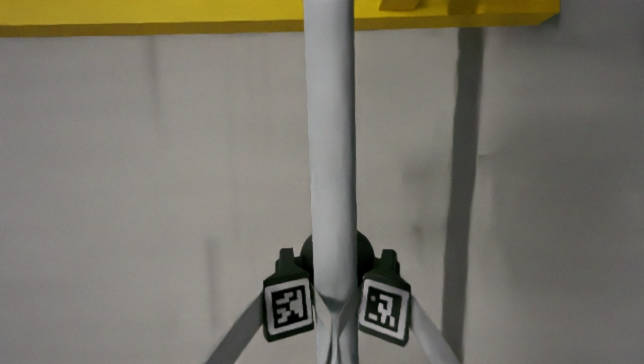

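>>> {"fn": "execute_actions", "kwargs": {
  "actions": [
    {"r1":{"joints":{"lift_m":0.53}}}
  ],
  "cameras": []
}}

>>> {"fn": "execute_actions", "kwargs": {
  "actions": [
    {"r1":{"joints":{"gripper_m":0.12}}}
  ],
  "cameras": ["r1_wrist_camera"]
}}

>>> {"fn": "execute_actions", "kwargs": {
  "actions": [
    {"r1":{"joints":{"arm_m":0.0}}}
  ],
  "cameras": ["r1_nav_camera"]
}}

>>> {"fn": "finished_scene", "kwargs": {
  "scene": 1
}}

Scene clock: 208.70 s.
r1.base_odometry: x=-1.355 y=+0.891 heading=-2.210 (m, m, rad; r1's odometry frame)
r1.turned_by_wheels: +0.000 (rad since the last result)
r1.turned_by_imu: +0.000 (rad since the last result)
r1.base_tilt: forward=+0.3 right=-1.2 (deg)
r1.lidar_m: 2.36 2.44 3.32 3.22 3.34 2.48 2.40 1.53 1.11 1.07 1.10 1.50
r1.head_depth_mm: 867 958 1066 1201 1375 1433 1220 / 858 942 1053 1181 1354 1468 1190 / 868 952 1068 1199 - 1460 1213 / 869 958 1061 1202 1375 1472 1230 / 867 957 1059 1187 1391 1481 1246 / 854 961 1067 1210 1386 1498 1246 / 868 960 1072 1205 1386 1514 1265
r1.base_status: not commanded
r1.joint_positions: lift_m=+0.530 arm_m=+0.510 wrist_yaw_rad=+0.000 wrist_pitch_rad=+0.029 wrist_roll_rad=+1.601 gripper_m=-0.041 head_pan_rad=-1.563 head_tilt_rad=-0.606
r1.joint_status: all done
r1.motor_effort: left_wheel=-1(1) right_wheel=+1(1) lift_m=+19(24) arm_m=+3(3) wrist_yaw_rad=+0(0) wrist_pitch_rad=+26(51) wrist_roll_rad=+0(0) gripper_m=-20(22) head_pan_rad=-3(3) head_tilt_rad=+3(4) (%)
r1.hand_pose: x=-0.0214 y=-0.9116 z=+0.6517 quat_wxyz=(-0.014, +0.000, -1.000, +0.014) (m; r1's base frame)
r1.wrist_depth_mm: 285 284 287 111 296 294 289 / 321 313 313 114 304 304 295 / 327 323 318 117 310 303 299 / 328 329 323 122 314 311 305 / 340 341 330 124 316 313 310 / 345 343 338 125 322 320 316 / 350 350 341 337 333 326 321
r2.base_odometry: x=-1.064 y=+1.092 heading=+2.280 (m, m, rad; r2's odometry frame)
r2.turned_by_wheels: +0.000 (rad since the last result)
r2.turned_by_imu: +0.000 (rad since the last result)
r2.base_tilt: forward=+1.3 right=-0.9 (deg)
r2.lidar_m: 0.32 0.34 0.47 1.34 2.10 2.92 3.97 3.83 2.80 1.17 0.45 0.33
r2.head_depth_mm: 3295 763 604 502 435 1275 1155 / 3549 761 604 500 428 1213 1153 / 3647 760 603 500 427 394 1157 / 3571 2677 602 499 427 375 1115 / 3643 2651 603 499 426 372 1055 / 3644 2663 600 498 426 371 346 / 3614 2642 600 498 425 371 332
r2.base_status: not commanded
r2.joint_positions: lift_m=+0.950 arm_m=+0.025 wrist_yaw_rad=-0.002 wrist_pitch_rad=+0.059 wrist_roll_rad=+1.527 gripper_m=+0.120 head_pan_rad=-0.593 head_tilt_rad=-0.889
r2.joint_status: not commanded
r2.motor_effort: left_wheel=+0(1) right_wheel=+1(1) lift_m=+33(33) arm_m=+4(4) wrist_yaw_rad=+1(1) wrist_pitch_rad=+8(8) wrist_roll_rad=-3(3) gripper_m=+1(0) head_pan_rad=-5(5) head_tilt_rad=-5(5) (%)
r2.hand_pose: x=-0.0218 y=-0.4270 z=+1.0793 quat_wxyz=(+0.022, -0.002, -0.999, +0.029) (m; r2's base frame)
r2.wrist_depth_mm: - - - - - - - / - - - - - - - / - - - - - - - / - - - - - - - / 895 - - - - - - / 682 - 725 719 729 815 796 / 626 604 604 598 583 350 629
pictures: none
No camera images: the call's "cameras" was empty. Leave "cameras" out to get every camera's image.

Scene clock: 210.80 s.
r1.base_odometry: x=-1.355 y=+0.891 heading=-2.210 (m, m, rad; r1's odometry frame)
r1.turned_by_wheels: +0.000 (rad since the last result)
r1.turned_by_imu: +0.001 (rad since the last result)
r1.base_tilt: forward=+0.3 right=-1.2 (deg)
r1.lidar_m: 2.36 2.44 3.32 3.22 3.33 2.49 2.39 1.53 1.11 1.06 1.10 1.50
r1.head_depth_mm: 867 953 1061 1204 1370 1434 1219 / 857 940 1051 1175 1355 1490 1186 / 868 958 1070 1202 - 1474 1220 / 869 958 1070 1205 1383 1460 1233 / 870 956 1052 1186 1384 1486 1238 / 858 959 1065 1208 1392 1491 1244 / 871 962 1067 1209 1384 1510 1254
r1.base_status: not commanded
r1.joint_positions: lift_m=+0.530 arm_m=+0.510 wrist_yaw_rad=+0.000 wrist_pitch_rad=+0.055 wrist_roll_rad=+1.601 gripper_m=+0.120 head_pan_rad=-1.563 head_tilt_rad=-0.606
r1.joint_status: all done
r1.motor_effort: left_wheel=-1(1) right_wheel=+1(1) lift_m=+19(19) arm_m=+3(3) wrist_yaw_rad=+0(0) wrist_pitch_rad=+12(27) wrist_roll_rad=+0(0) gripper_m=+1(82) head_pan_rad=-3(3) head_tilt_rad=+4(3) (%)
r1.hand_pose: x=-0.0214 y=-0.9119 z=+0.6585 quat_wxyz=(-0.014, +0.000, -1.000, +0.027) (m; r1's base frame)
r1.wrist_depth_mm: 298 288 289 114 293 290 285 / 331 322 318 309 299 291 289 / 336 329 318 313 305 300 297 / 340 330 322 319 314 305 300 / 348 341 330 325 318 312 306 / 355 348 336 330 324 316 307 / 365 358 341 334 326 324 311
r2.base_odometry: x=-1.064 y=+1.092 heading=+2.280 (m, m, rad; r2's odometry frame)
r2.turned_by_wheels: +0.000 (rad since the last result)
r2.turned_by_imu: +0.000 (rad since the last result)
r2.base_tilt: forward=+1.4 right=-0.9 (deg)
r2.lidar_m: 0.32 0.34 0.47 1.35 2.11 2.93 3.97 3.81 2.80 1.17 0.45 0.33
r2.head_depth_mm: 3331 763 604 501 436 1284 1154 / 3522 761 604 500 427 1214 1158 / 3638 761 604 500 427 395 1157 / 3643 2668 603 500 427 375 1118 / 3609 2650 600 499 426 372 1056 / 3610 2677 600 499 426 372 346 / 3605 2654 598 497 426 371 332
r2.base_status: not commanded
r2.joint_positions: lift_m=+0.950 arm_m=+0.025 wrist_yaw_rad=-0.002 wrist_pitch_rad=+0.059 wrist_roll_rad=+1.527 gripper_m=+0.120 head_pan_rad=-0.593 head_tilt_rad=-0.889
r2.joint_status: not commanded
r2.motor_effort: left_wheel=-1(1) right_wheel=+1(1) lift_m=+33(33) arm_m=+4(4) wrist_yaw_rad=+1(1) wrist_pitch_rad=+8(8) wrist_roll_rad=-3(4) gripper_m=+1(0) head_pan_rad=-4(4) head_tilt_rad=-4(5) (%)
r2.hand_pose: x=-0.0218 y=-0.4270 z=+1.0793 quat_wxyz=(+0.022, -0.002, -0.999, +0.029) (m; r2's base frame)
r2.wrist_depth_mm: - - - - - - - / - - - - - - - / - - - - - - - / - - - - - - - / 888 - - - - - - / 684 - 727 744 716 813 823 / 627 619 607 598 574 350 621
pictures: r1_wrist_camera
camera_calibration (this result's frames):
r1_wrist_camera: T_world_to_cam=[[0.0362389, -0.103581, -0.993961, 0.563623], [0.990377, 0.136656, 0.0218673, 0.16931], [0.133565, -0.985188, 0.107537, -0.807154], [0, 0, 0, 1]] pos_world=[-0.0802982, -0.759955, 0.643315]
Images, in order (width x height): r1_wrist_camera 644x364.

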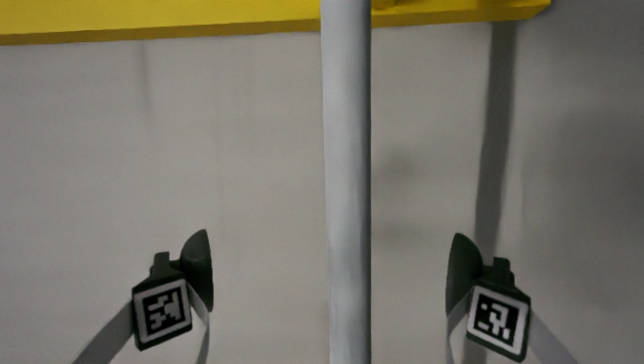

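Scene clock: 215.73 s.
r1.base_odometry: x=-1.355 y=+0.891 heading=-2.210 (m, m, rad; r1's odometry frame)
r1.turned_by_wheels: +0.000 (rad since the last result)
r1.turned_by_imu: +0.001 (rad since the last result)
r1.base_tilt: forward=+0.3 right=-1.3 (deg)
r1.lidar_m: 2.36 2.44 3.30 3.22 3.36 2.49 2.40 1.53 1.11 1.06 1.10 1.50
r1.head_depth_mm: 867 954 1063 1202 1374 1442 1205 / 858 942 1058 1179 1377 1449 1213 / 869 961 1079 1205 1377 1471 1220 / 868 956 1061 1201 1377 1473 1230 / 870 955 1057 1186 1388 1498 1229 / 859 955 1072 1201 1386 1498 1251 / 872 957 1074 1210 1388 1518 1249
r1.base_status: not commanded
r1.joint_positions: lift_m=+0.530 arm_m=+0.001 wrist_yaw_rad=+0.000 wrist_pitch_rad=+0.056 wrist_roll_rad=+1.601 gripper_m=+0.120 head_pan_rad=-1.563 head_tilt_rad=-0.606
r1.joint_status: all done
r1.motor_effort: left_wheel=-1(1) right_wheel=+1(1) lift_m=+19(19) arm_m=-2(0) wrist_yaw_rad=+0(0) wrist_pitch_rad=+12(13) wrist_roll_rad=+0(0) gripper_m=+1(1) head_pan_rad=-2(3) head_tilt_rad=+4(2) (%)
r1.hand_pose: x=-0.0214 y=-0.4032 z=+0.6588 quat_wxyz=(-0.014, +0.000, -1.000, +0.028) (m; r1's base frame)
r1.wrist_depth_mm: 886 836 828 798 770 783 752 / 874 826 841 788 804 772 769 / 885 883 845 813 800 795 761 / 890 904 883 829 829 834 772 / 941 881 862 841 841 812 793 / 929 918 879 913 849 818 788 / 967 962 929 895 871 845 818
r2.base_odometry: x=-1.064 y=+1.092 heading=+2.280 (m, m, rad; r2's odometry frame)
r2.turned_by_wheels: +0.000 (rad since the last result)
r2.turned_by_imu: +0.000 (rad since the last result)
r2.base_tilt: forward=+1.4 right=-0.9 (deg)
r2.lidar_m: 0.32 0.34 0.47 1.34 2.11 2.93 3.97 3.83 2.80 1.17 0.45 0.33
r2.head_depth_mm: 3288 762 604 502 436 1277 1157 / 3534 760 605 501 427 1218 1155 / 3658 762 602 500 427 394 1151 / 3613 2668 602 500 427 376 1117 / 3582 2684 601 499 426 372 1052 / 3600 2651 600 498 426 372 346 / 3577 2648 598 497 426 371 331
r2.base_status: not commanded
r2.joint_positions: lift_m=+0.950 arm_m=+0.025 wrist_yaw_rad=-0.002 wrist_pitch_rad=+0.059 wrist_roll_rad=+1.527 gripper_m=+0.120 head_pan_rad=-0.593 head_tilt_rad=-0.889
r2.joint_status: not commanded
r2.motor_effort: left_wheel=-1(1) right_wheel=+1(1) lift_m=+33(33) arm_m=+4(3) wrist_yaw_rad=+1(1) wrist_pitch_rad=+8(8) wrist_roll_rad=-4(4) gripper_m=+0(0) head_pan_rad=-4(5) head_tilt_rad=-3(4) (%)
r2.hand_pose: x=-0.0218 y=-0.4270 z=+1.0793 quat_wxyz=(+0.022, -0.002, -0.999, +0.029) (m; r2's base frame)
r2.wrist_depth_mm: - - - - - - - / - - - - - - - / - - - - - - - / - - - - - - - / 905 - - - - - - / 694 - 724 746 725 836 809 / 635 612 604 596 576 349 631
pictures: r1_nav_camera (sideways: a quarter turn counterclockwise sets it upright)
camera_calibration (this result's frames):
r1_nav_camera: T_world_to_cam=[[0.0224887, -0.575042, 0.817814, -1.01905], [-0.998616, -0.0518269, -0.00898134, 0.0669189], [0.0475494, -0.81648, -0.575412, 0.707134], [0, 0, 0, 1]] pos_world=[0.0561195, -0.0051671, 1.24089]
Images, in order (width x height): r1_nav_camera 672x504.

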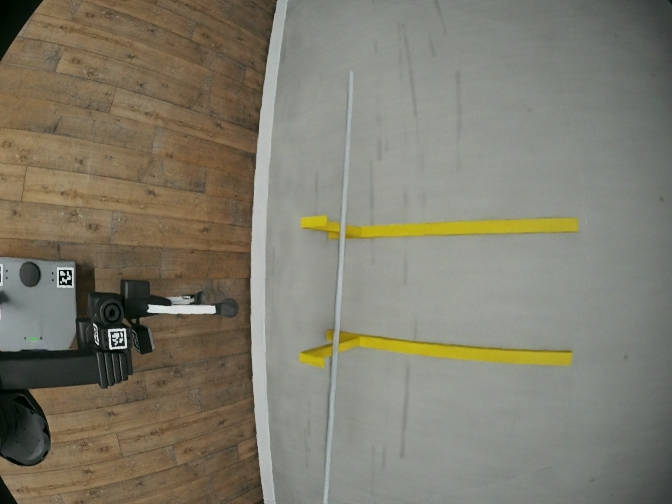

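The scene is finished: the task was done.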